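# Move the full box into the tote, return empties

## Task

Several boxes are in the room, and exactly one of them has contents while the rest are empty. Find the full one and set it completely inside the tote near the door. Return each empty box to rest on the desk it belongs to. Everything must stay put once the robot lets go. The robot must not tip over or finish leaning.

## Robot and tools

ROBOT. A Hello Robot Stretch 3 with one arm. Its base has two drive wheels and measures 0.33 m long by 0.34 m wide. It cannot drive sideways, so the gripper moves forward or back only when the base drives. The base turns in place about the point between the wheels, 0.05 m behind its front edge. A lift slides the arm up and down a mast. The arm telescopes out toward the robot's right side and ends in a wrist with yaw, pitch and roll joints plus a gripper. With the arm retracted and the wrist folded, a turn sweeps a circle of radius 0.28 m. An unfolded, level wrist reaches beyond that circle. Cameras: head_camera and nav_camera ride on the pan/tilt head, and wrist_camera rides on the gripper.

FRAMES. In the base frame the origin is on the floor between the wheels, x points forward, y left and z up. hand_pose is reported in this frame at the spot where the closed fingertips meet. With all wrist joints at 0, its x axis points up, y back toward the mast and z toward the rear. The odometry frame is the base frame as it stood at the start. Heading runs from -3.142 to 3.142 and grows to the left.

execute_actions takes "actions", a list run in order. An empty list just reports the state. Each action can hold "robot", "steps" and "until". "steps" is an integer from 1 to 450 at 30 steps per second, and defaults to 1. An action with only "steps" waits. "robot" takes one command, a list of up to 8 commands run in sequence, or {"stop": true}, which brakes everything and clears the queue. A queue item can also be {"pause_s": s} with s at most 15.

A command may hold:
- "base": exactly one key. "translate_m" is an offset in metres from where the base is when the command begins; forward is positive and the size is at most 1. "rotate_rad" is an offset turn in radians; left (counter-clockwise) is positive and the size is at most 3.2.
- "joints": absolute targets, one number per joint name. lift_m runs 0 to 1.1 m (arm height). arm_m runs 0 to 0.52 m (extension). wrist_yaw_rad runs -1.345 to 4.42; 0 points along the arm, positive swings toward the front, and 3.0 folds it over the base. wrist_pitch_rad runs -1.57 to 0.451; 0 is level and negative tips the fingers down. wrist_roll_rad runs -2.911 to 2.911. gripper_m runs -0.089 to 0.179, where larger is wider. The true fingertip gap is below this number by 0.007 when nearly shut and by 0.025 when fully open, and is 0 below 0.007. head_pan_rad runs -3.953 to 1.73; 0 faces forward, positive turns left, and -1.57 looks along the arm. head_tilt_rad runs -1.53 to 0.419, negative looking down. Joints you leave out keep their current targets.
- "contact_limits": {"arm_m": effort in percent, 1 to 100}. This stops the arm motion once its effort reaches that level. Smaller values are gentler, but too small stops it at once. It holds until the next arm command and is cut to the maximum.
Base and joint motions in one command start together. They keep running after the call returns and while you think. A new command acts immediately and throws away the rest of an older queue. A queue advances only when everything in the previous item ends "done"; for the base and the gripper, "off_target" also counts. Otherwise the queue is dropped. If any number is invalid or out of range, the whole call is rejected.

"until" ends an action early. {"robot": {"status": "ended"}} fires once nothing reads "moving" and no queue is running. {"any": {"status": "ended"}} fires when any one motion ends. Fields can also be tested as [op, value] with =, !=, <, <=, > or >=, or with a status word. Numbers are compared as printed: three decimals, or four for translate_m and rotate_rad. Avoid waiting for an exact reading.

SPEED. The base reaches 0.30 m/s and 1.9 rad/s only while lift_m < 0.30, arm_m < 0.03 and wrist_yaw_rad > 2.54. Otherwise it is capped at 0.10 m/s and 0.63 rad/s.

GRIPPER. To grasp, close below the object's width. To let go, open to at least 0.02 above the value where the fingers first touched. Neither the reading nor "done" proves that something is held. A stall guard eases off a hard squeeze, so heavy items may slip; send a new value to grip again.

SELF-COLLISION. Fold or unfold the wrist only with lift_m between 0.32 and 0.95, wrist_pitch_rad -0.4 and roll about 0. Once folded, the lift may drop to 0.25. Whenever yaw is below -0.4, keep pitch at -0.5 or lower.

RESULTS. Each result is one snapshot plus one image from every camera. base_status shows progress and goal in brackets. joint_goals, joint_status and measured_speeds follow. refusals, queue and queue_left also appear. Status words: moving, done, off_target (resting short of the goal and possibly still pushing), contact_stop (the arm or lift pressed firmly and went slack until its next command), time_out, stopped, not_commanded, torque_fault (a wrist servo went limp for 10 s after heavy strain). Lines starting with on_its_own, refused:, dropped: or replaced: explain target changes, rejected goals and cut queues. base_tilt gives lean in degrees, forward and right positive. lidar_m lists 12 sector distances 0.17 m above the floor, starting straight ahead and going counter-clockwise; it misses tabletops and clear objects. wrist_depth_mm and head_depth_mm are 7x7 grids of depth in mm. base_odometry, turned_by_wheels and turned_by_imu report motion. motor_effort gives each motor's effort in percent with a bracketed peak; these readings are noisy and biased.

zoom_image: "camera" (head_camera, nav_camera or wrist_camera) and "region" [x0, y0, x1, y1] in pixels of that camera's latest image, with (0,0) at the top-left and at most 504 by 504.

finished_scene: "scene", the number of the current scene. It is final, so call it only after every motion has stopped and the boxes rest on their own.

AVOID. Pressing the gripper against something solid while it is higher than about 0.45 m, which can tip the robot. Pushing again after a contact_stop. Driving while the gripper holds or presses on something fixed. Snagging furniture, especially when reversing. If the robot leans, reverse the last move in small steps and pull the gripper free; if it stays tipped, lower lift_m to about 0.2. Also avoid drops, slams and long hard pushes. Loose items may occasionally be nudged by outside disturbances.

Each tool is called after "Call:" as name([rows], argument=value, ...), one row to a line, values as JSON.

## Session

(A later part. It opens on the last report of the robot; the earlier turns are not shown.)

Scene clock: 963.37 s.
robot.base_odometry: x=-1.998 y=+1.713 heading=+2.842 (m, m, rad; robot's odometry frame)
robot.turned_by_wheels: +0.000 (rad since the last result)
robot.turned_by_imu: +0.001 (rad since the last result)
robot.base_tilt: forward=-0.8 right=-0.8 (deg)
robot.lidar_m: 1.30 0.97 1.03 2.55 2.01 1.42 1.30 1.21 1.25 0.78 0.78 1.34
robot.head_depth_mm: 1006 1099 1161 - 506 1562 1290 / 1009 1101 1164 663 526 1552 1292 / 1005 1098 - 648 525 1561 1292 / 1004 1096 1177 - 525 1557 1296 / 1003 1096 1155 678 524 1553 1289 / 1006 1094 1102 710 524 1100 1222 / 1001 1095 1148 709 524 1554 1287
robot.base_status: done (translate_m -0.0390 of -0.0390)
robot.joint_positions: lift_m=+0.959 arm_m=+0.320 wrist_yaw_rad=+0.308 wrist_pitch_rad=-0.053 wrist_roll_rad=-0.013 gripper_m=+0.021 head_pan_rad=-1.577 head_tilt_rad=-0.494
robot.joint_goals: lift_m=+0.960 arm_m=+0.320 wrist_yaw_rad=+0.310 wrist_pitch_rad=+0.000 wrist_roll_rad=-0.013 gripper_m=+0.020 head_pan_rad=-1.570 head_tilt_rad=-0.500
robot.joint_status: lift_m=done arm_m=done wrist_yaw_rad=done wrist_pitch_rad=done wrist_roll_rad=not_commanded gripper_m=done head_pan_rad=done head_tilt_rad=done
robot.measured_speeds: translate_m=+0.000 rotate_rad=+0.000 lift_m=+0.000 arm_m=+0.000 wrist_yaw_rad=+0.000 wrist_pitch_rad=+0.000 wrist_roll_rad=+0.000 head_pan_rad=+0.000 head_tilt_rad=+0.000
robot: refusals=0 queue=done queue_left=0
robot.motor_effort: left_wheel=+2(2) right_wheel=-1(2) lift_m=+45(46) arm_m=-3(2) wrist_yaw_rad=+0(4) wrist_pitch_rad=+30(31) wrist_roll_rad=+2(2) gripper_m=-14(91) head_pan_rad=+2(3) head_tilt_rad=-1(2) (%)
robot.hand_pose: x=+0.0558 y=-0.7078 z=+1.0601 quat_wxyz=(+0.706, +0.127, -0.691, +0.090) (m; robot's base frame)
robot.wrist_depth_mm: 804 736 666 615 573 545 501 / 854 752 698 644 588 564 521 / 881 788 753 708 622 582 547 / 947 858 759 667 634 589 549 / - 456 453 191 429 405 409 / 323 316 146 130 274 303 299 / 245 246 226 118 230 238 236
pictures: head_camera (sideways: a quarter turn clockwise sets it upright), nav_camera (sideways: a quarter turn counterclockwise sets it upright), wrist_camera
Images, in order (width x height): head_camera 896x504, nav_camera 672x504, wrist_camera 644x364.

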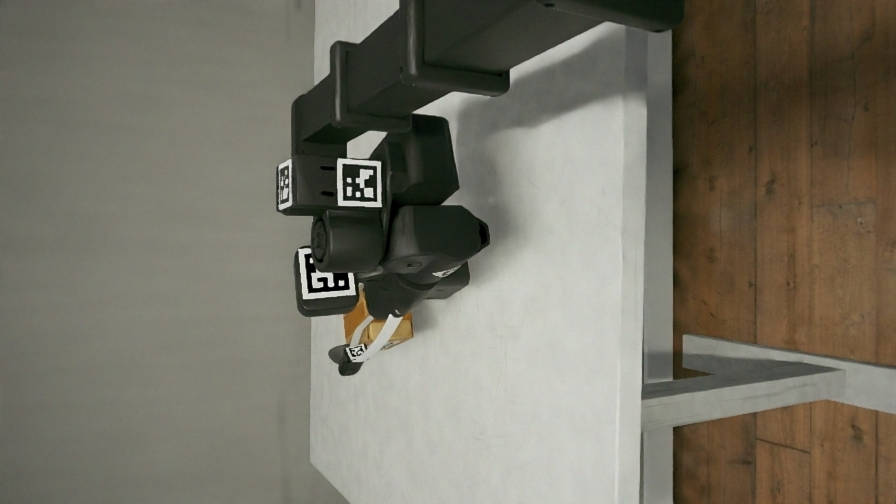

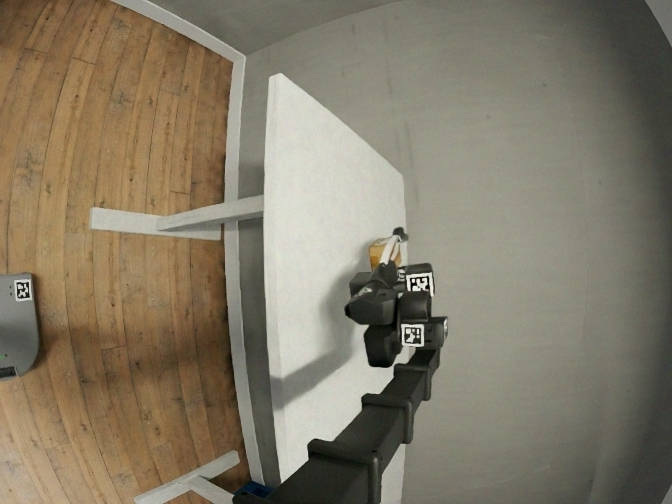

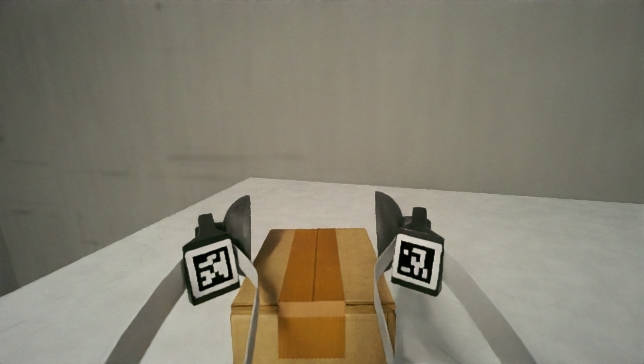

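Box 3a is the only box that showed a load. With it lifted, wrist-pitch effort was +30 against +11…15 for the other four, and the pitch sag was −0.053 against −0.02. That is consistent with the one-full-box rule, but I haven't weighed box 3b yet. I'll set 3a back on desk 3 and check 3b the same way before carrying anything.

Call:
execute_actions([
  {"robot": [{"joints": {"lift_m": 0.903}}, {"joints": {"gripper_m": 0.179}}, {"joints": {"lift_m": 0.98}}, {"joints": {"arm_m": 0.0, "wrist_yaw_rad": 0.0, "gripper_m": 0.15, "head_pan_rad": -1.57, "head_tilt_rad": -0.5}}, {"base": {"translate_m": -0.12}}], "steps": 450, "until": {"robot": {"status": "ended"}}},
])

Scene clock: 1084.83 s.
robot.base_odometry: x=-1.883 y=+1.677 heading=+2.842 (m, m, rad; robot's odometry frame)
robot.turned_by_wheels: +0.000 (rad since the last result)
robot.turned_by_imu: +0.002 (rad since the last result)
robot.base_tilt: forward=-0.7 right=-0.9 (deg)
robot.lidar_m: 1.42 1.08 1.11 2.56 1.98 1.31 1.18 1.12 1.24 1.21 0.82 1.46
robot.head_depth_mm: 1005 1097 1113 715 - - - / 1004 1096 1110 751 546 - - / 1004 1097 1114 753 - - - / 1001 1098 1107 751 - - - / 1002 1092 1105 750 525 1532 1288 / 1001 1094 1104 696 524 1561 1284 / 1000 1091 1105 681 524 1093 1200
robot.base_status: done (translate_m -0.1200 of -0.1200)
robot.joint_positions: lift_m=+0.979 arm_m=+0.002 wrist_yaw_rad=+0.000 wrist_pitch_rad=-0.024 wrist_roll_rad=-0.013 gripper_m=+0.150 head_pan_rad=-1.577 head_tilt_rad=-0.494
robot.joint_goals: lift_m=+0.980 arm_m=+0.000 wrist_yaw_rad=+0.000 wrist_pitch_rad=+0.000 wrist_roll_rad=-0.013 gripper_m=+0.150 head_pan_rad=-1.570 head_tilt_rad=-0.500
robot.joint_status: lift_m=done arm_m=done wrist_yaw_rad=done wrist_pitch_rad=done wrist_roll_rad=not_commanded gripper_m=done head_pan_rad=done head_tilt_rad=done
robot.measured_speeds: translate_m=+0.000 rotate_rad=+0.000 lift_m=+0.000 arm_m=+0.000 wrist_yaw_rad=+0.000 wrist_pitch_rad=+0.000 wrist_roll_rad=+0.000 head_pan_rad=+0.000 head_tilt_rad=+0.000
robot: refusals=0 queue=done queue_left=0
robot.motor_effort: left_wheel=+2(3) right_wheel=-1(5) lift_m=+43(44) arm_m=-3(4) wrist_yaw_rad=-1(0) wrist_pitch_rad=+14(31) wrist_roll_rad=+2(2) gripper_m=+0(86) head_pan_rad=+4(4) head_tilt_rad=-3(2) (%)
robot.hand_pose: x=-0.0214 y=-0.4027 z=+1.0876 quat_wxyz=(+0.712, +0.009, -0.702, -0.009) (m; robot's base frame)
robot.wrist_depth_mm: 893 893 883 887 911 906 897 / 882 911 927 927 911 931 926 / 936 931 966 975 959 927 944 / 984 966 899 846 849 816 795 / 537 451 512 517 504 - 489 / 393 367 373 367 363 336 368 / 286 291 290 287 286 282 280
pictures: head_camera (sideways: a quarter turn clockwise sets it upright), nav_camera (sideways: a quarter turn counterclockwise sets it upright), wrist_camera
Images, in order (width x height): head_camera 896x504, nav_camera 672x504, wrist_camera 644x364.

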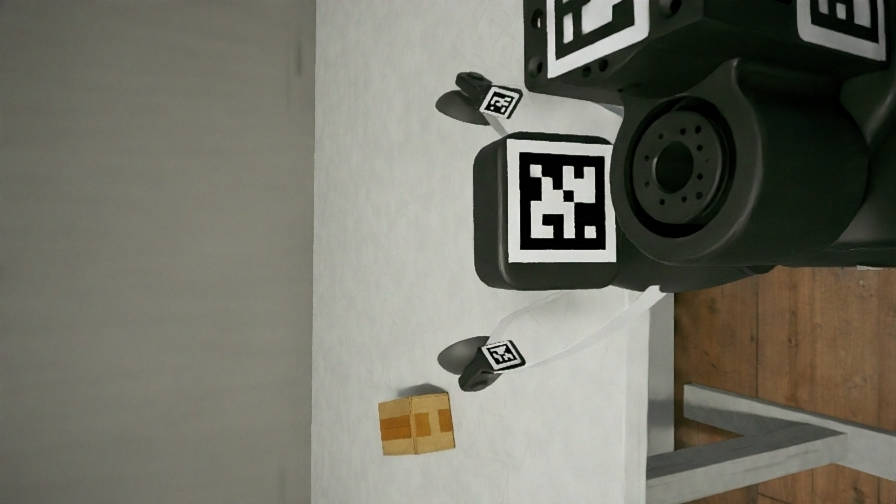

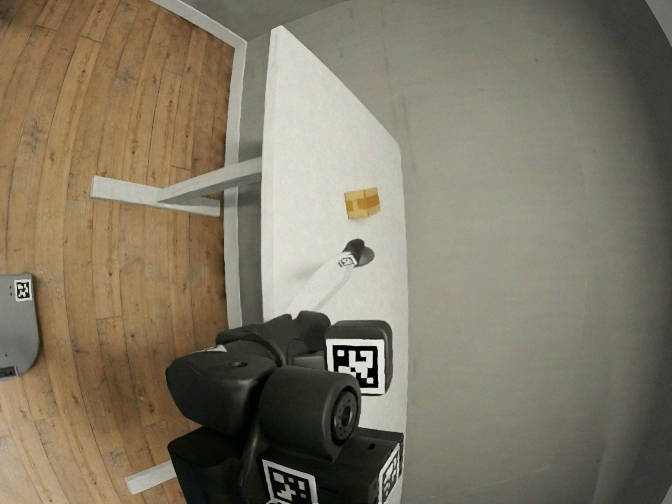

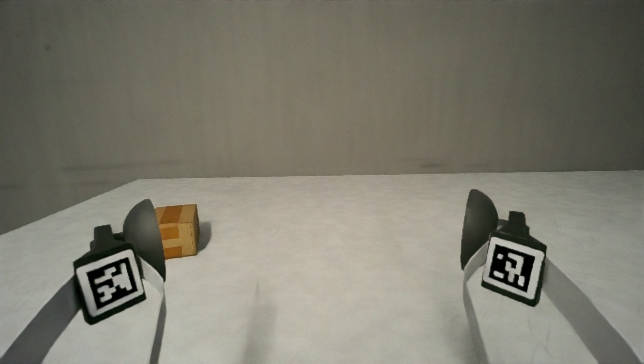

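Call:
execute_actions(actions=[])

Scene clock: 1104.70 s.
robot.base_odometry: x=-1.883 y=+1.677 heading=+2.842 (m, m, rad; robot's odometry frame)
robot.turned_by_wheels: +0.000 (rad since the last result)
robot.turned_by_imu: +0.000 (rad since the last result)
robot.base_tilt: forward=-0.8 right=-0.9 (deg)
robot.lidar_m: 1.42 1.08 1.11 2.56 1.98 1.31 1.18 1.12 1.25 1.21 0.82 1.47
robot.head_depth_mm: 1003 1099 1114 716 - - - / 1004 1092 1111 753 546 - - / 1003 1093 1110 753 - - - / 1003 1093 1111 749 - - - / 1006 1092 1104 750 525 1537 1286 / 1002 1093 1107 693 524 1562 1287 / 1001 1090 1105 682 523 1088 1204
robot.base_status: done (translate_m -0.1200 of -0.1200)
robot.joint_positions: lift_m=+0.979 arm_m=+0.002 wrist_yaw_rad=+0.000 wrist_pitch_rad=-0.024 wrist_roll_rad=-0.013 gripper_m=+0.150 head_pan_rad=-1.577 head_tilt_rad=-0.494
robot.joint_goals: lift_m=+0.980 arm_m=+0.000 wrist_yaw_rad=+0.000 wrist_pitch_rad=+0.000 wrist_roll_rad=-0.013 gripper_m=+0.150 head_pan_rad=-1.570 head_tilt_rad=-0.500
robot.joint_status: lift_m=done arm_m=done wrist_yaw_rad=done wrist_pitch_rad=done wrist_roll_rad=not_commanded gripper_m=done head_pan_rad=done head_tilt_rad=done
robot.measured_speeds: translate_m=+0.000 rotate_rad=+0.000 lift_m=+0.000 arm_m=+0.000 wrist_yaw_rad=+0.000 wrist_pitch_rad=+0.000 wrist_roll_rad=+0.000 head_pan_rad=+0.000 head_tilt_rad=+0.000
robot: refusals=0 queue=done queue_left=0
robot.motor_effort: left_wheel=+3(2) right_wheel=-2(2) lift_m=+43(42) arm_m=-3(3) wrist_yaw_rad=+0(0) wrist_pitch_rad=+14(14) wrist_roll_rad=+2(2) gripper_m=+0(0) head_pan_rad=+3(2) head_tilt_rad=-1(3) (%)
robot.hand_pose: x=-0.0214 y=-0.4027 z=+1.0876 quat_wxyz=(+0.712, +0.009, -0.702, -0.009) (m; robot's base frame)
robot.wrist_depth_mm: 886 884 864 887 850 933 923 / 881 902 908 921 924 900 945 / 926 937 943 932 948 974 987 / 960 987 903 875 828 821 788 / 538 453 520 518 510 - 499 / 395 362 372 370 363 332 364 / 285 294 289 288 287 284 280
pictures: head_camera (sideways: a quarter turn clockwise sets it upright), nav_camera (sideways: a quarter turn counterclockwise sets it upright), wrist_camera
Images, in order (width x height): head_camera 896x504, nav_camera 672x504, wrist_camera 644x364.

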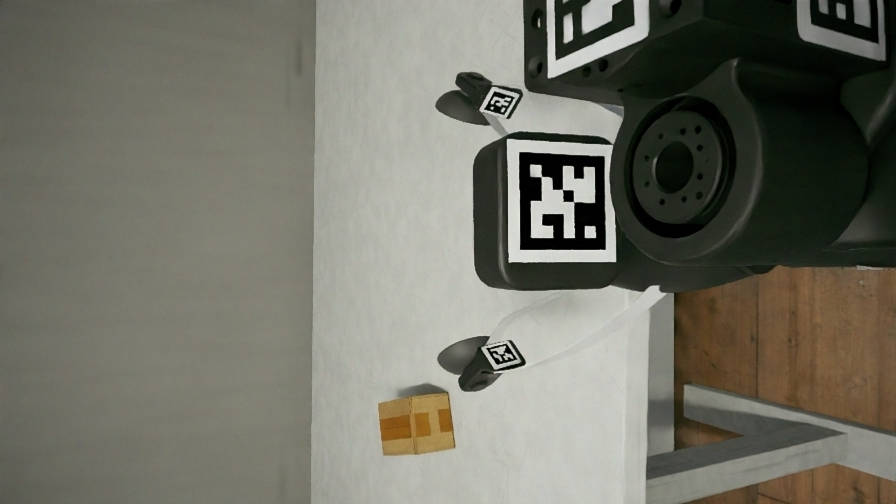

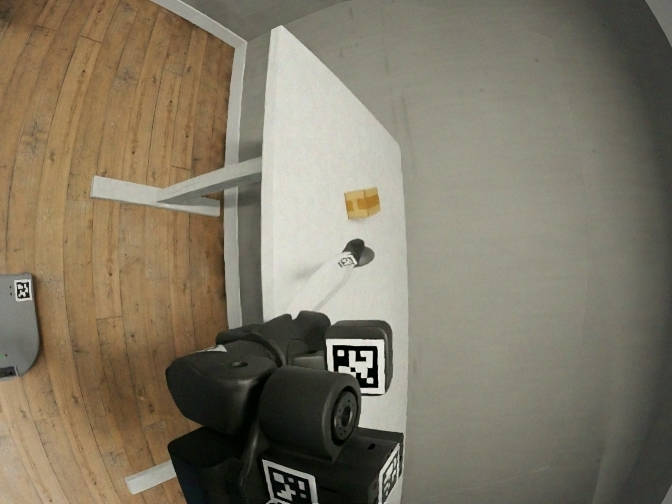

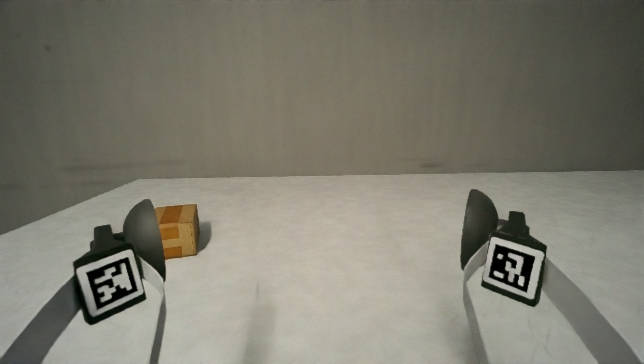

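Call:
execute_actions([
  {"robot": {"base": {"translate_m": -0.20}, "joints": {"lift_m": 1.04, "head_pan_rad": -2.2, "head_tilt_rad": -0.45}}, "steps": 300, "until": {"robot": {"status": "ended"}}},
])

Scene clock: 1115.03 s.
robot.base_odometry: x=-1.692 y=+1.618 heading=+2.842 (m, m, rad; robot's odometry frame)
robot.turned_by_wheels: +0.000 (rad since the last result)
robot.turned_by_imu: +0.001 (rad since the last result)
robot.base_tilt: forward=-0.8 right=-0.9 (deg)
robot.lidar_m: 1.62 1.26 2.06 2.56 1.95 1.14 0.98 0.98 0.97 1.20 0.92 1.67
robot.head_depth_mm: 1431 1541 1359 - - - 1283 / 1369 1519 1360 - - 1516 1319 / 1275 1398 1440 - - 1515 1258 / 1244 1351 1412 - - - - / 1163 1255 1328 - - - - / 1092 1170 1241 - - - - / 1027 1096 1150 - - - -
robot.base_status: done (translate_m -0.2000 of -0.2000)
robot.joint_positions: lift_m=+1.039 arm_m=+0.002 wrist_yaw_rad=+0.000 wrist_pitch_rad=-0.024 wrist_roll_rad=-0.013 gripper_m=+0.150 head_pan_rad=-2.193 head_tilt_rad=-0.458
robot.joint_goals: lift_m=+1.040 arm_m=+0.000 wrist_yaw_rad=+0.000 wrist_pitch_rad=+0.000 wrist_roll_rad=-0.013 gripper_m=+0.150 head_pan_rad=-2.200 head_tilt_rad=-0.450
robot.joint_status: lift_m=done arm_m=done wrist_yaw_rad=done wrist_pitch_rad=done wrist_roll_rad=not_commanded gripper_m=done head_pan_rad=done head_tilt_rad=done
robot.measured_speeds: translate_m=+0.000 rotate_rad=+0.000 lift_m=+0.000 arm_m=+0.000 wrist_yaw_rad=+0.000 wrist_pitch_rad=+0.000 wrist_roll_rad=+0.000 head_pan_rad=+0.000 head_tilt_rad=+0.000
robot: refusals=0 queue=done queue_left=0
robot.motor_effort: left_wheel=+3(5) right_wheel=-2(4) lift_m=+42(43) arm_m=-3(3) wrist_yaw_rad=+0(1) wrist_pitch_rad=+14(14) wrist_roll_rad=+2(2) gripper_m=+0(0) head_pan_rad=-3(36) head_tilt_rad=+4(8) (%)
robot.hand_pose: x=-0.0214 y=-0.4027 z=+1.1478 quat_wxyz=(+0.712, +0.009, -0.702, -0.009) (m; robot's base frame)
robot.wrist_depth_mm: 878 886 882 878 895 908 903 / 920 915 908 941 883 931 946 / 883 936 940 963 981 956 973 / 942 974 974 944 967 983 - / 693 756 674 670 659 - 643 / 441 487 482 485 479 434 487 / 372 375 378 372 375 368 323
pictures: head_camera (sideways: a quarter turn clockwise sets it upright), nav_camera (sideways: a quarter turn counterclockwise sets it upright), wrist_camera
Images, in order (width x height): head_camera 896x504, nav_camera 672x504, wrist_camera 644x364.

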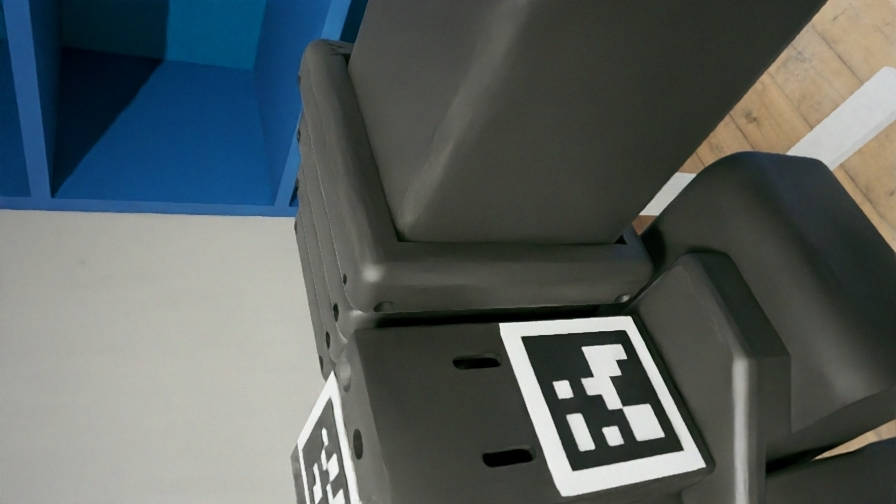

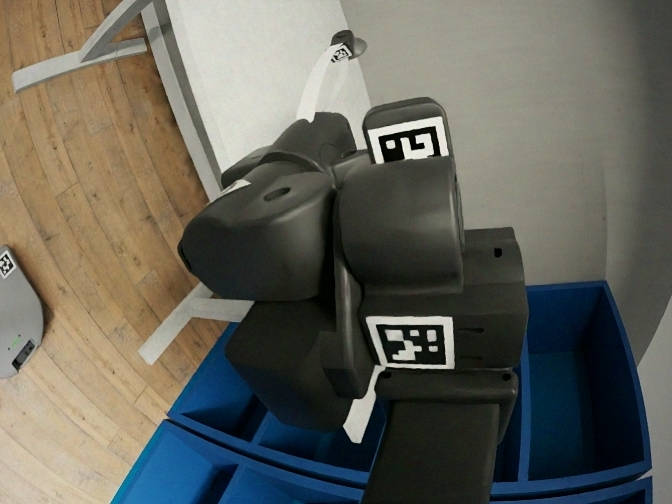

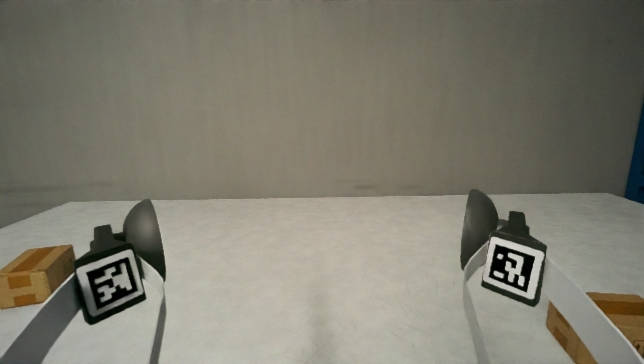

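Call:
execute_actions([
  {"robot": {"base": {"translate_m": -0.28}, "joints": {"head_pan_rad": -1.57, "head_tilt_rad": -0.6}}, "steps": 300, "until": {"robot": {"status": "ended"}}},
])

Scene clock: 1132.10 s.
robot.base_odometry: x=-1.425 y=+1.535 heading=+2.842 (m, m, rad; robot's odometry frame)
robot.turned_by_wheels: +0.000 (rad since the last result)
robot.turned_by_imu: +0.001 (rad since the last result)
robot.base_tilt: forward=-0.8 right=-0.9 (deg)
robot.lidar_m: 1.90 1.53 2.25 2.56 0.94 0.92 0.74 0.71 0.79 1.20 1.12 1.10
robot.head_depth_mm: 995 1085 - - - - 1168 / 992 1104 - - - - 1197 / 996 1084 - - - - 1195 / 995 1084 - - - - 1207 / 993 1098 840 576 498 1450 1215 / 995 1087 835 598 498 1448 1217 / 994 1086 837 598 497 1442 1216
robot.base_status: done (translate_m -0.2800 of -0.2800)
robot.joint_positions: lift_m=+1.039 arm_m=+0.002 wrist_yaw_rad=+0.000 wrist_pitch_rad=-0.024 wrist_roll_rad=-0.013 gripper_m=+0.150 head_pan_rad=-1.577 head_tilt_rad=-0.592
robot.joint_goals: lift_m=+1.040 arm_m=+0.000 wrist_yaw_rad=+0.000 wrist_pitch_rad=+0.000 wrist_roll_rad=-0.013 gripper_m=+0.150 head_pan_rad=-1.570 head_tilt_rad=-0.600
robot.joint_status: lift_m=done arm_m=done wrist_yaw_rad=done wrist_pitch_rad=done wrist_roll_rad=not_commanded gripper_m=done head_pan_rad=done head_tilt_rad=done
robot.measured_speeds: translate_m=+0.000 rotate_rad=+0.000 lift_m=+0.000 arm_m=+0.000 wrist_yaw_rad=+0.000 wrist_pitch_rad=+0.000 wrist_roll_rad=+0.000 head_pan_rad=+0.000 head_tilt_rad=+0.000
robot: refusals=0 queue=done queue_left=0
robot.motor_effort: left_wheel=+3(3) right_wheel=-2(5) lift_m=+42(42) arm_m=-3(3) wrist_yaw_rad=+1(0) wrist_pitch_rad=+14(14) wrist_roll_rad=+2(2) gripper_m=+0(0) head_pan_rad=+4(36) head_tilt_rad=-4(15) (%)
robot.hand_pose: x=-0.0214 y=-0.4027 z=+1.1478 quat_wxyz=(+0.712, +0.009, -0.702, -0.009) (m; robot's base frame)
robot.wrist_depth_mm: 874 854 856 879 887 898 870 / 896 884 893 910 895 914 862 / 905 932 955 948 932 934 906 / 940 945 939 956 945 973 913 / 704 739 680 681 662 - 953 / 518 470 490 476 479 436 477 / 374 380 375 307 371 368 366
pictures: head_camera (sideways: a quarter turn clockwise sets it upright), nav_camera (sideways: a quarter turn counterclockwise sets it upright), wrist_camera
Images, in order (width x height): head_camera 896x504, nav_camera 672x504, wrist_camera 644x364.

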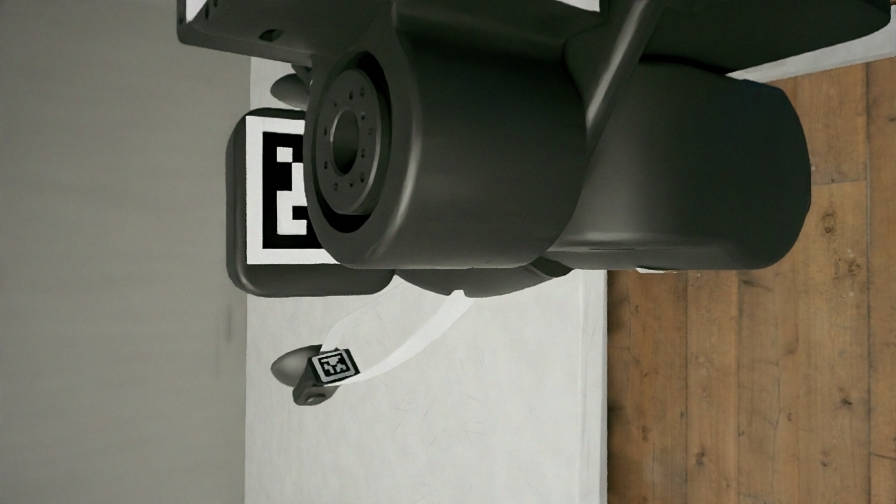

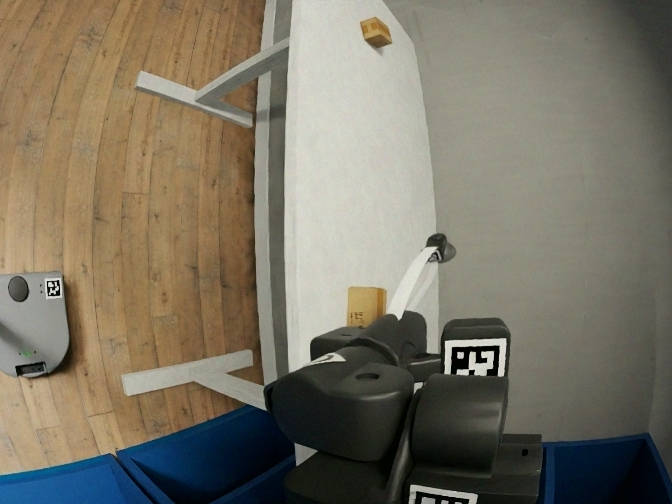

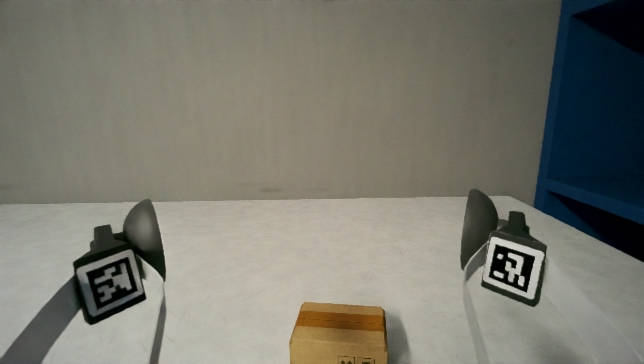

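Call:
zoom_image(camera="wrist_camera", region=[220, 250, 460, 364])

Call:
zoom_image(camera="nav_camera", region=[300, 240, 460, 360])

Region (220, 250, 460, 364) of wrist_camera's 644x364 image, scaled by 2.100; it fills the top 239 rows of this view, and the rest is white.

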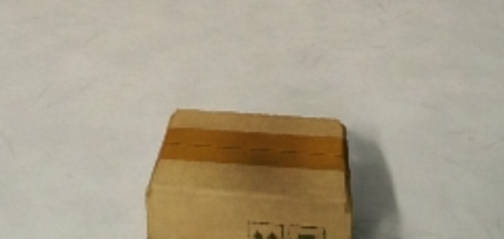

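Region (300, 240, 460, 360) of nav_camera's 672x504 image, scaled by 3.150, with more detail than that image has; it fills the top 378 rows of this view, and the rest is white.

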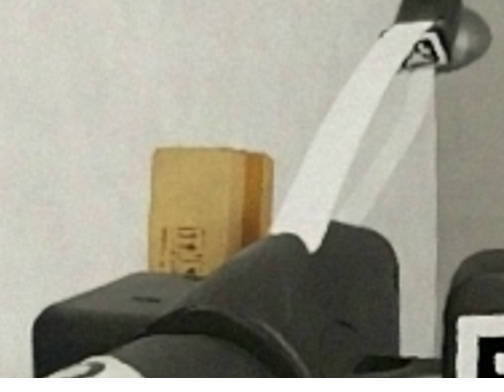

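Call:
execute_actions([
  {"robot": {"joints": {"gripper_m": 0.179, "wrist_yaw_rad": -0.09, "arm_m": 0.134, "lift_m": 0.98}}, "steps": 300, "until": {"robot": {"status": "ended"}}},
])

Scene clock: 1219.70 s.
robot.base_odometry: x=-1.425 y=+1.535 heading=+2.842 (m, m, rad; robot's odometry frame)
robot.turned_by_wheels: +0.000 (rad since the last result)
robot.turned_by_imu: +0.001 (rad since the last result)
robot.base_tilt: forward=-0.8 right=-0.8 (deg)
robot.lidar_m: 1.90 1.53 2.25 2.57 0.93 0.92 0.74 0.71 0.80 1.20 1.13 1.10
robot.head_depth_mm: 997 1106 - - 501 1174 1192 / 998 1103 - - 1625 1448 1224 / 996 1103 - - 1613 1445 1225 / 995 1102 979 - 1062 1446 1220 / 994 1087 867 599 498 1446 1220 / 992 1087 838 598 497 1445 1221 / 991 1082 838 598 497 1436 1219
robot.base_status: done (translate_m -0.2800 of -0.2800)
robot.joint_positions: lift_m=+0.981 arm_m=+0.134 wrist_yaw_rad=-0.089 wrist_pitch_rad=-0.024 wrist_roll_rad=-0.013 gripper_m=+0.179 head_pan_rad=-1.577 head_tilt_rad=-0.592
robot.joint_goals: lift_m=+0.980 arm_m=+0.134 wrist_yaw_rad=-0.090 wrist_pitch_rad=+0.000 wrist_roll_rad=-0.013 gripper_m=+0.179 head_pan_rad=-1.570 head_tilt_rad=-0.600
robot.joint_status: lift_m=done arm_m=done wrist_yaw_rad=done wrist_pitch_rad=done wrist_roll_rad=not_commanded gripper_m=done head_pan_rad=done head_tilt_rad=done
robot.measured_speeds: translate_m=+0.000 rotate_rad=+0.000 lift_m=+0.000 arm_m=+0.000 wrist_yaw_rad=+0.000 wrist_pitch_rad=+0.000 wrist_roll_rad=+0.000 head_pan_rad=+0.000 head_tilt_rad=+0.000
robot: refusals=0 queue=done queue_left=0
robot.motor_effort: left_wheel=+3(3) right_wheel=-2(2) lift_m=+11(42) arm_m=+2(1) wrist_yaw_rad=+0(1) wrist_pitch_rad=+13(14) wrist_roll_rad=+2(2) gripper_m=+0(84) head_pan_rad=+3(3) head_tilt_rad=-2(2) (%)
robot.hand_pose: x=-0.0443 y=-0.5333 z=+1.0894 quat_wxyz=(+0.711, -0.023, -0.702, -0.040) (m; robot's base frame)
robot.wrist_depth_mm: 692 723 717 768 781 829 780 / 700 758 759 793 816 849 819 / 724 772 792 818 851 849 855 / 781 765 814 827 882 884 848 / 580 537 526 513 509 503 506 / - 380 378 373 371 351 381 / 283 292 290 290 288 283 283
pictures: head_camera (sideways: a quarter turn clockwise sets it upright), nav_camera (sideways: a quarter turn counterclockwise sets it upright), wrist_camera
Images, in order (width x height): head_camera 896x504, nav_camera 672x504, wrist_camera 644x364.

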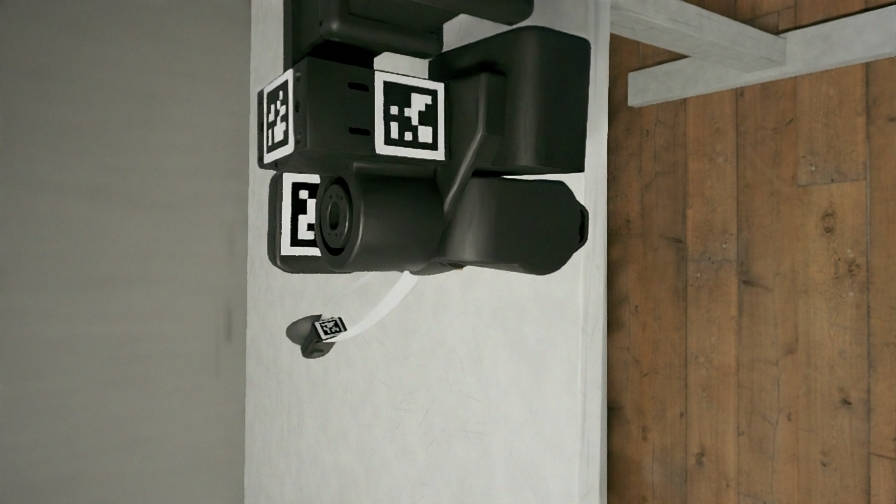

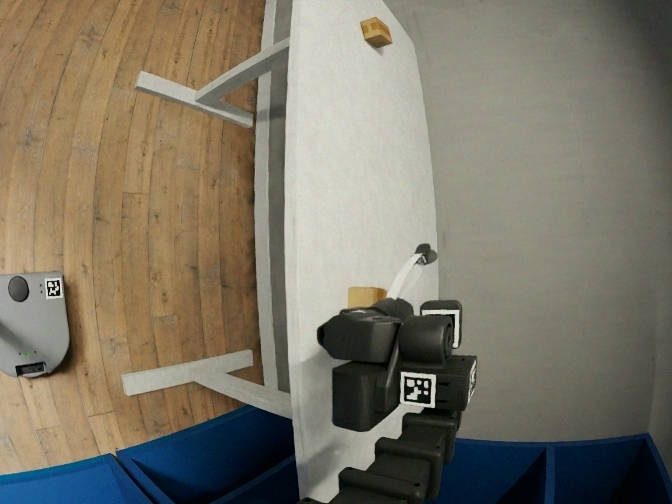

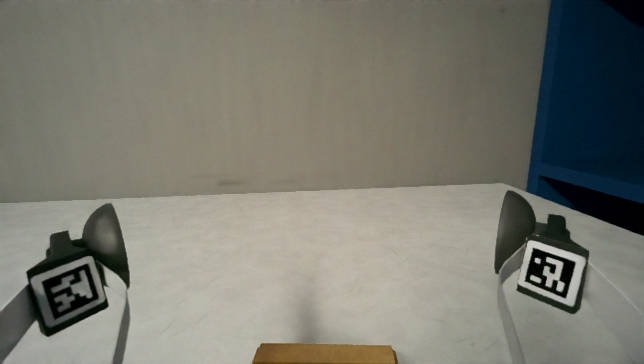

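Call:
execute_actions([
  {"robot": [{"base": {"translate_m": -0.007}}, {"joints": {"lift_m": 0.90}}, {"joints": {"gripper_m": 0.05}}, {"joints": {"lift_m": 0.96}}], "steps": 450, "until": {"robot": {"status": "ended"}}},
  {"steps": 15},
])

Scene clock: 1236.03 s.
robot.base_odometry: x=-1.418 y=+1.533 heading=+2.842 (m, m, rad; robot's odometry frame)
robot.turned_by_wheels: +0.000 (rad since the last result)
robot.turned_by_imu: +0.002 (rad since the last result)
robot.base_tilt: forward=-0.9 right=-0.8 (deg)
robot.lidar_m: 1.90 1.54 2.25 2.57 0.92 0.92 0.74 0.70 0.79 1.20 1.14 1.11
robot.head_depth_mm: 997 1106 930 - 984 1165 1195 / 995 1107 955 - - 1445 1225 / 997 1103 953 - 1619 1446 1218 / 998 1104 952 - 1603 1449 1222 / 995 1089 841 599 497 1445 1217 / 995 1086 841 598 497 1440 1218 / 995 1090 836 597 496 1442 1223
robot.base_status: done (translate_m -0.0070 of -0.0070)
robot.joint_positions: lift_m=+0.959 arm_m=+0.134 wrist_yaw_rad=-0.089 wrist_pitch_rad=-0.021 wrist_roll_rad=-0.013 gripper_m=+0.051 head_pan_rad=-1.577 head_tilt_rad=-0.592
robot.joint_goals: lift_m=+0.960 arm_m=+0.134 wrist_yaw_rad=-0.090 wrist_pitch_rad=+0.000 wrist_roll_rad=-0.013 gripper_m=+0.050 head_pan_rad=-1.570 head_tilt_rad=-0.600
robot.joint_status: lift_m=done arm_m=done wrist_yaw_rad=done wrist_pitch_rad=done wrist_roll_rad=not_commanded gripper_m=done head_pan_rad=done head_tilt_rad=done
robot.measured_speeds: translate_m=+0.000 rotate_rad=+0.000 lift_m=+0.000 arm_m=+0.000 wrist_yaw_rad=+0.000 wrist_pitch_rad=+0.000 wrist_roll_rad=+0.000 head_pan_rad=+0.000 head_tilt_rad=+0.000
robot: refusals=0 queue=done queue_left=0
robot.motor_effort: left_wheel=+2(4) right_wheel=-3(7) lift_m=+42(44) arm_m=+2(2) wrist_yaw_rad=-1(0) wrist_pitch_rad=+12(13) wrist_roll_rad=+2(2) gripper_m=-15(91) head_pan_rad=+3(4) head_tilt_rad=-2(4) (%)
robot.hand_pose: x=-0.0443 y=-0.5334 z=+1.0684 quat_wxyz=(+0.711, -0.023, -0.702, -0.040) (m; robot's base frame)
robot.wrist_depth_mm: 708 714 747 748 781 787 764 / 706 746 764 808 791 827 801 / 751 760 792 808 859 843 823 / 769 769 812 820 738 762 780 / 482 476 440 182 445 450 444 / 344 342 140 139 142 327 325 / 270 261 145 143 145 256 254
pictures: head_camera (sideways: a quarter turn clockwise sets it upright), nav_camera (sideways: a quarter turn counterclockwise sets it upright), wrist_camera
Images, in order (width x height): head_camera 896x504, nav_camera 672x504, wrist_camera 644x364.

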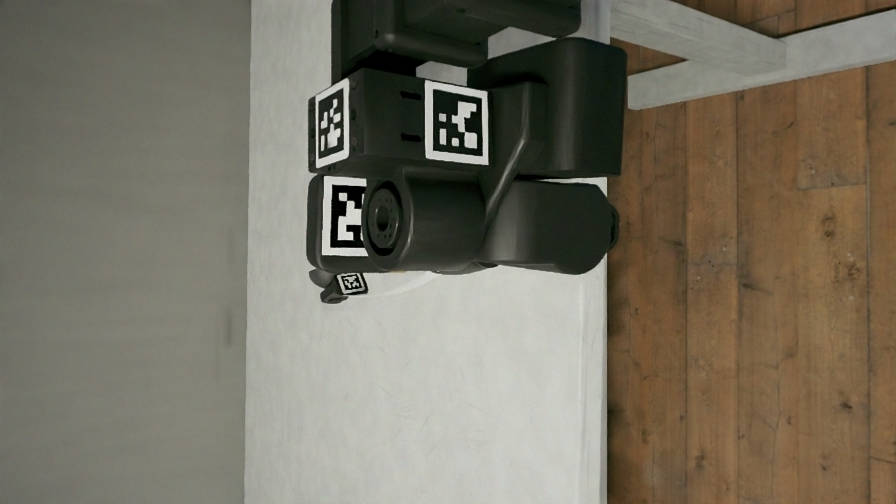

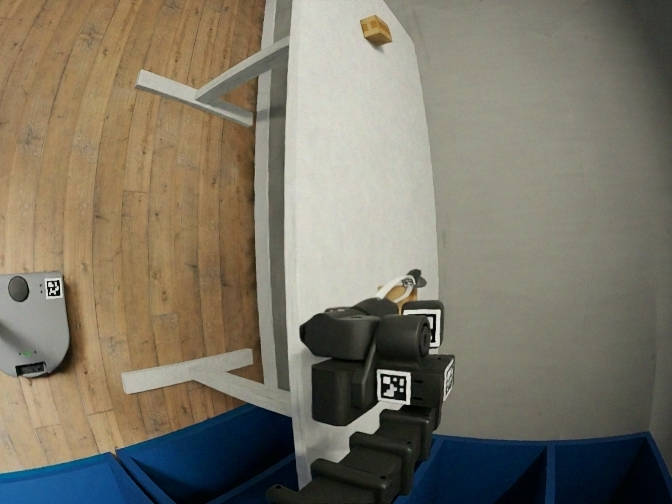

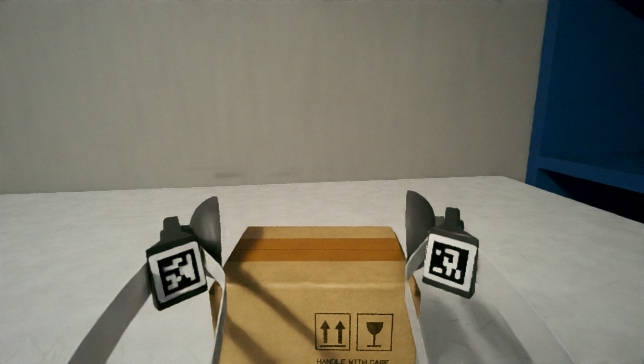

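Call:
execute_actions([
  {"robot": [{"joints": {"lift_m": 0.903}}, {"joints": {"gripper_m": 0.179}}, {"joints": {"lift_m": 0.98}}, {"base": {"translate_m": 0.607}, "joints": {"arm_m": 0.32, "wrist_yaw_rad": 0.31}}], "steps": 450, "until": {"robot": {"status": "ended"}}},
  {"steps": 300, "until": {"robot": {"status": "ended"}}},
])

Scene clock: 1260.60 s.
robot.base_odometry: x=-1.998 y=+1.713 heading=+2.842 (m, m, rad; robot's odometry frame)
robot.turned_by_wheels: +0.000 (rad since the last result)
robot.turned_by_imu: +0.002 (rad since the last result)
robot.base_tilt: forward=-0.9 right=-0.9 (deg)
robot.lidar_m: 1.29 0.97 1.03 2.55 2.01 1.42 1.30 1.21 1.25 0.78 0.79 1.34
robot.head_depth_mm: 1010 1106 - 577 1617 1450 1227 / 1010 1086 756 601 1615 1446 1225 / 1008 1084 - 602 1618 1445 1220 / 1010 1085 - 601 1612 1450 1224 / 1006 1098 716 600 1617 1443 1217 / 1008 1097 794 599 1009 1287 1193 / 1007 1099 834 597 1609 1436 1216
robot.base_status: done (translate_m +0.6070 of +0.6070)
robot.joint_positions: lift_m=+0.979 arm_m=+0.320 wrist_yaw_rad=+0.310 wrist_pitch_rad=-0.022 wrist_roll_rad=-0.013 gripper_m=+0.179 head_pan_rad=-1.577 head_tilt_rad=-0.592
robot.joint_goals: lift_m=+0.980 arm_m=+0.320 wrist_yaw_rad=+0.310 wrist_pitch_rad=+0.000 wrist_roll_rad=-0.013 gripper_m=+0.179 head_pan_rad=-1.570 head_tilt_rad=-0.600
robot.joint_status: lift_m=done arm_m=done wrist_yaw_rad=done wrist_pitch_rad=done wrist_roll_rad=not_commanded gripper_m=done head_pan_rad=done head_tilt_rad=done
robot.measured_speeds: translate_m=+0.000 rotate_rad=+0.000 lift_m=+0.000 arm_m=+0.000 wrist_yaw_rad=+0.000 wrist_pitch_rad=+0.000 wrist_roll_rad=+0.000 head_pan_rad=+0.000 head_tilt_rad=+0.000
robot: refusals=0 queue=done queue_left=0
robot.motor_effort: left_wheel=+3(6) right_wheel=-3(4) lift_m=+42(43) arm_m=+2(2) wrist_yaw_rad=+0(0) wrist_pitch_rad=+13(13) wrist_roll_rad=+2(2) gripper_m=+0(84) head_pan_rad=+4(3) head_tilt_rad=-1(3) (%)
robot.hand_pose: x=+0.0564 y=-0.7082 z=+1.0882 quat_wxyz=(+0.705, +0.116, -0.692, +0.102) (m; robot's base frame)
robot.wrist_depth_mm: 802 737 673 627 584 545 515 / 838 746 695 644 598 570 543 / 914 803 725 686 619 581 551 / 946 828 758 679 654 595 570 / - 850 520 510 511 502 498 / - 379 374 370 364 345 377 / 280 290 287 214 285 282 279
pictures: head_camera (sideways: a quarter turn clockwise sets it upright), nav_camera (sideways: a quarter turn counterclockwise sets it upright), wrist_camera
Images, in order (width x height): head_camera 896x504, nav_camera 672x504, wrist_camera 644x364.

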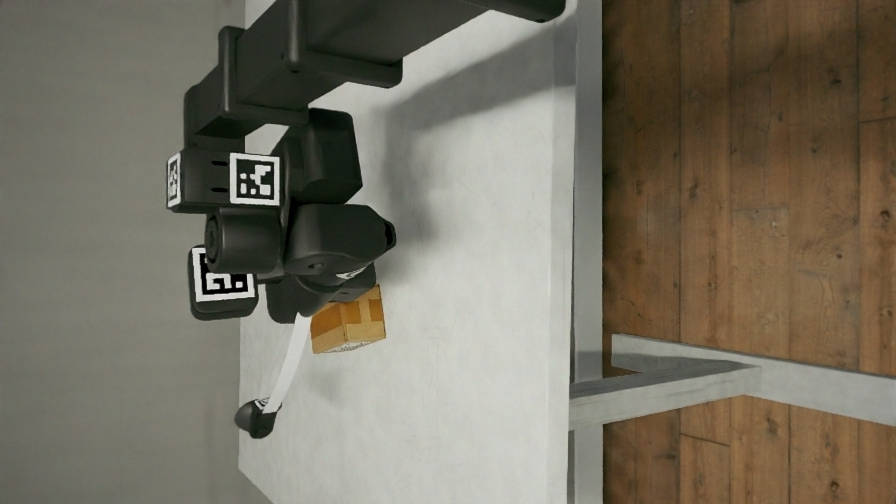

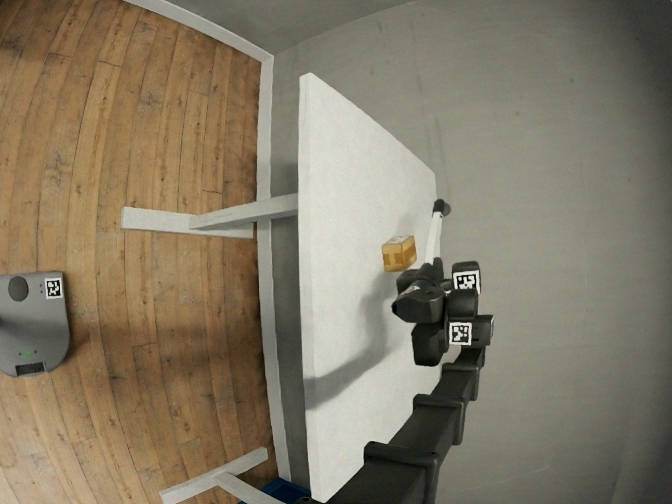

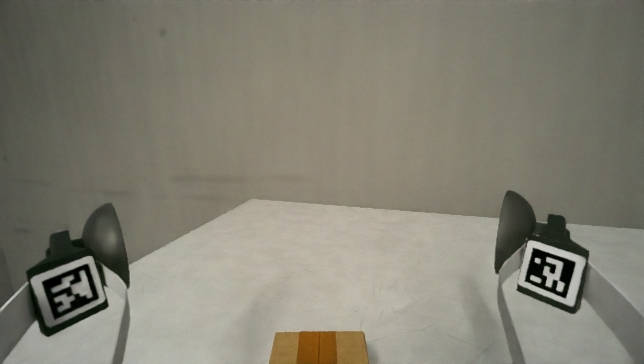

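Call:
execute_actions([
  {"robot": [{"joints": {"lift_m": 0.90}}, {"joints": {"gripper_m": 0.02}}, {"joints": {"lift_m": 0.96}}], "steps": 450, "until": {"robot": {"status": "ended"}}},
  {"steps": 15},
])

Scene clock: 1271.80 s.
robot.base_odometry: x=-1.998 y=+1.713 heading=+2.842 (m, m, rad; robot's odometry frame)
robot.turned_by_wheels: +0.000 (rad since the last result)
robot.turned_by_imu: +0.001 (rad since the last result)
robot.base_tilt: forward=-0.8 right=-0.9 (deg)
robot.lidar_m: 1.30 0.97 1.03 2.55 2.01 1.42 1.30 1.21 1.25 0.78 0.78 1.34
robot.head_depth_mm: 1012 1100 - - 1613 1443 1222 / 1008 1100 - 603 1610 1447 1226 / 1009 1102 - 602 1615 1442 1220 / 1009 1100 - 576 1609 1439 1219 / 1008 1099 715 600 1610 1452 1217 / 1003 1096 838 598 1006 1287 1193 / 1004 1099 836 595 1604 1443 1215
robot.base_status: done (translate_m +0.6070 of +0.6070)
robot.joint_positions: lift_m=+0.959 arm_m=+0.320 wrist_yaw_rad=+0.310 wrist_pitch_rad=-0.053 wrist_roll_rad=-0.013 gripper_m=+0.021 head_pan_rad=-1.577 head_tilt_rad=-0.592
robot.joint_goals: lift_m=+0.960 arm_m=+0.320 wrist_yaw_rad=+0.310 wrist_pitch_rad=+0.000 wrist_roll_rad=-0.013 gripper_m=+0.020 head_pan_rad=-1.570 head_tilt_rad=-0.600
robot.joint_status: lift_m=done arm_m=done wrist_yaw_rad=done wrist_pitch_rad=done wrist_roll_rad=not_commanded gripper_m=done head_pan_rad=done head_tilt_rad=done
robot.measured_speeds: translate_m=+0.000 rotate_rad=+0.000 lift_m=+0.000 arm_m=+0.000 wrist_yaw_rad=+0.000 wrist_pitch_rad=+0.000 wrist_roll_rad=+0.000 head_pan_rad=+0.000 head_tilt_rad=+0.000
robot: refusals=0 queue=done queue_left=0
robot.motor_effort: left_wheel=+3(2) right_wheel=-2(3) lift_m=+44(46) arm_m=+2(2) wrist_yaw_rad=-1(1) wrist_pitch_rad=+30(31) wrist_roll_rad=+2(2) gripper_m=-13(88) head_pan_rad=+4(3) head_tilt_rad=-2(3) (%)
robot.hand_pose: x=+0.0563 y=-0.7072 z=+1.0601 quat_wxyz=(+0.706, +0.127, -0.690, +0.091) (m; robot's base frame)
robot.wrist_depth_mm: 800 732 672 623 580 545 509 / 846 767 698 640 590 561 525 / 892 816 715 672 633 573 546 / 926 859 748 683 621 585 565 / - 465 452 189 429 401 408 / 324 314 146 132 275 300 301 / 247 244 228 118 230 237 235
pictures: head_camera (sideways: a quarter turn clockwise sets it upright), nav_camera (sideways: a quarter turn counterclockwise sets it upright), wrist_camera
Images, in order (width x height): head_camera 896x504, nav_camera 672x504, wrist_camera 644x364.

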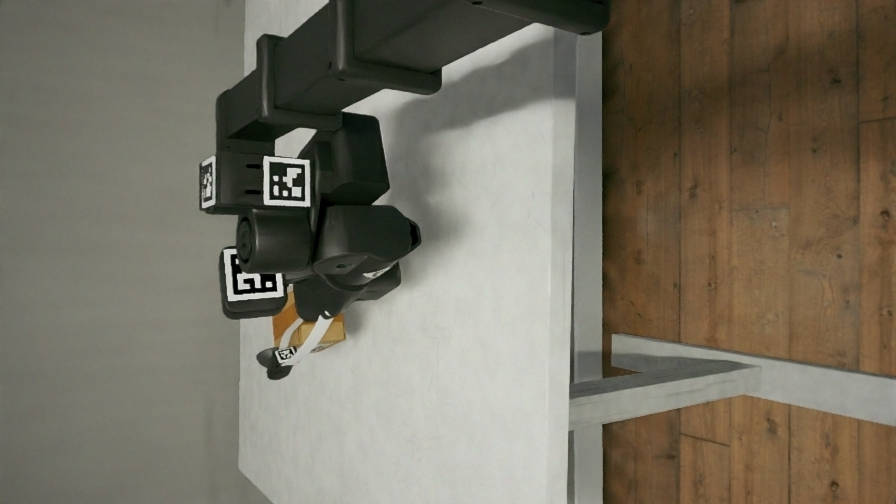

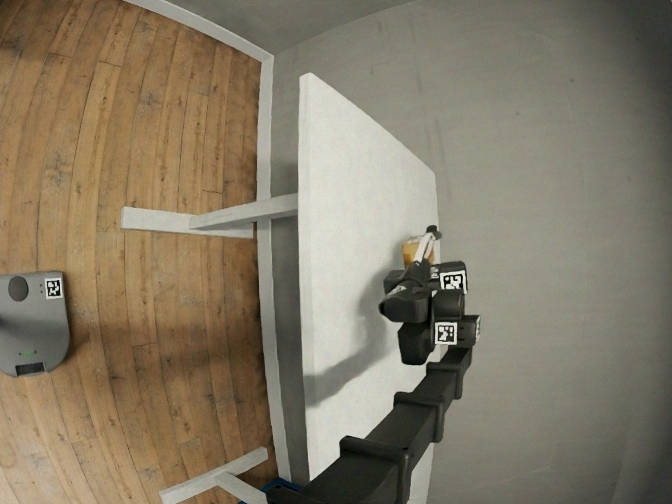

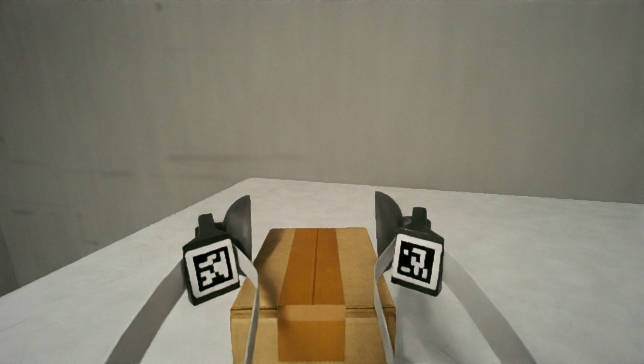

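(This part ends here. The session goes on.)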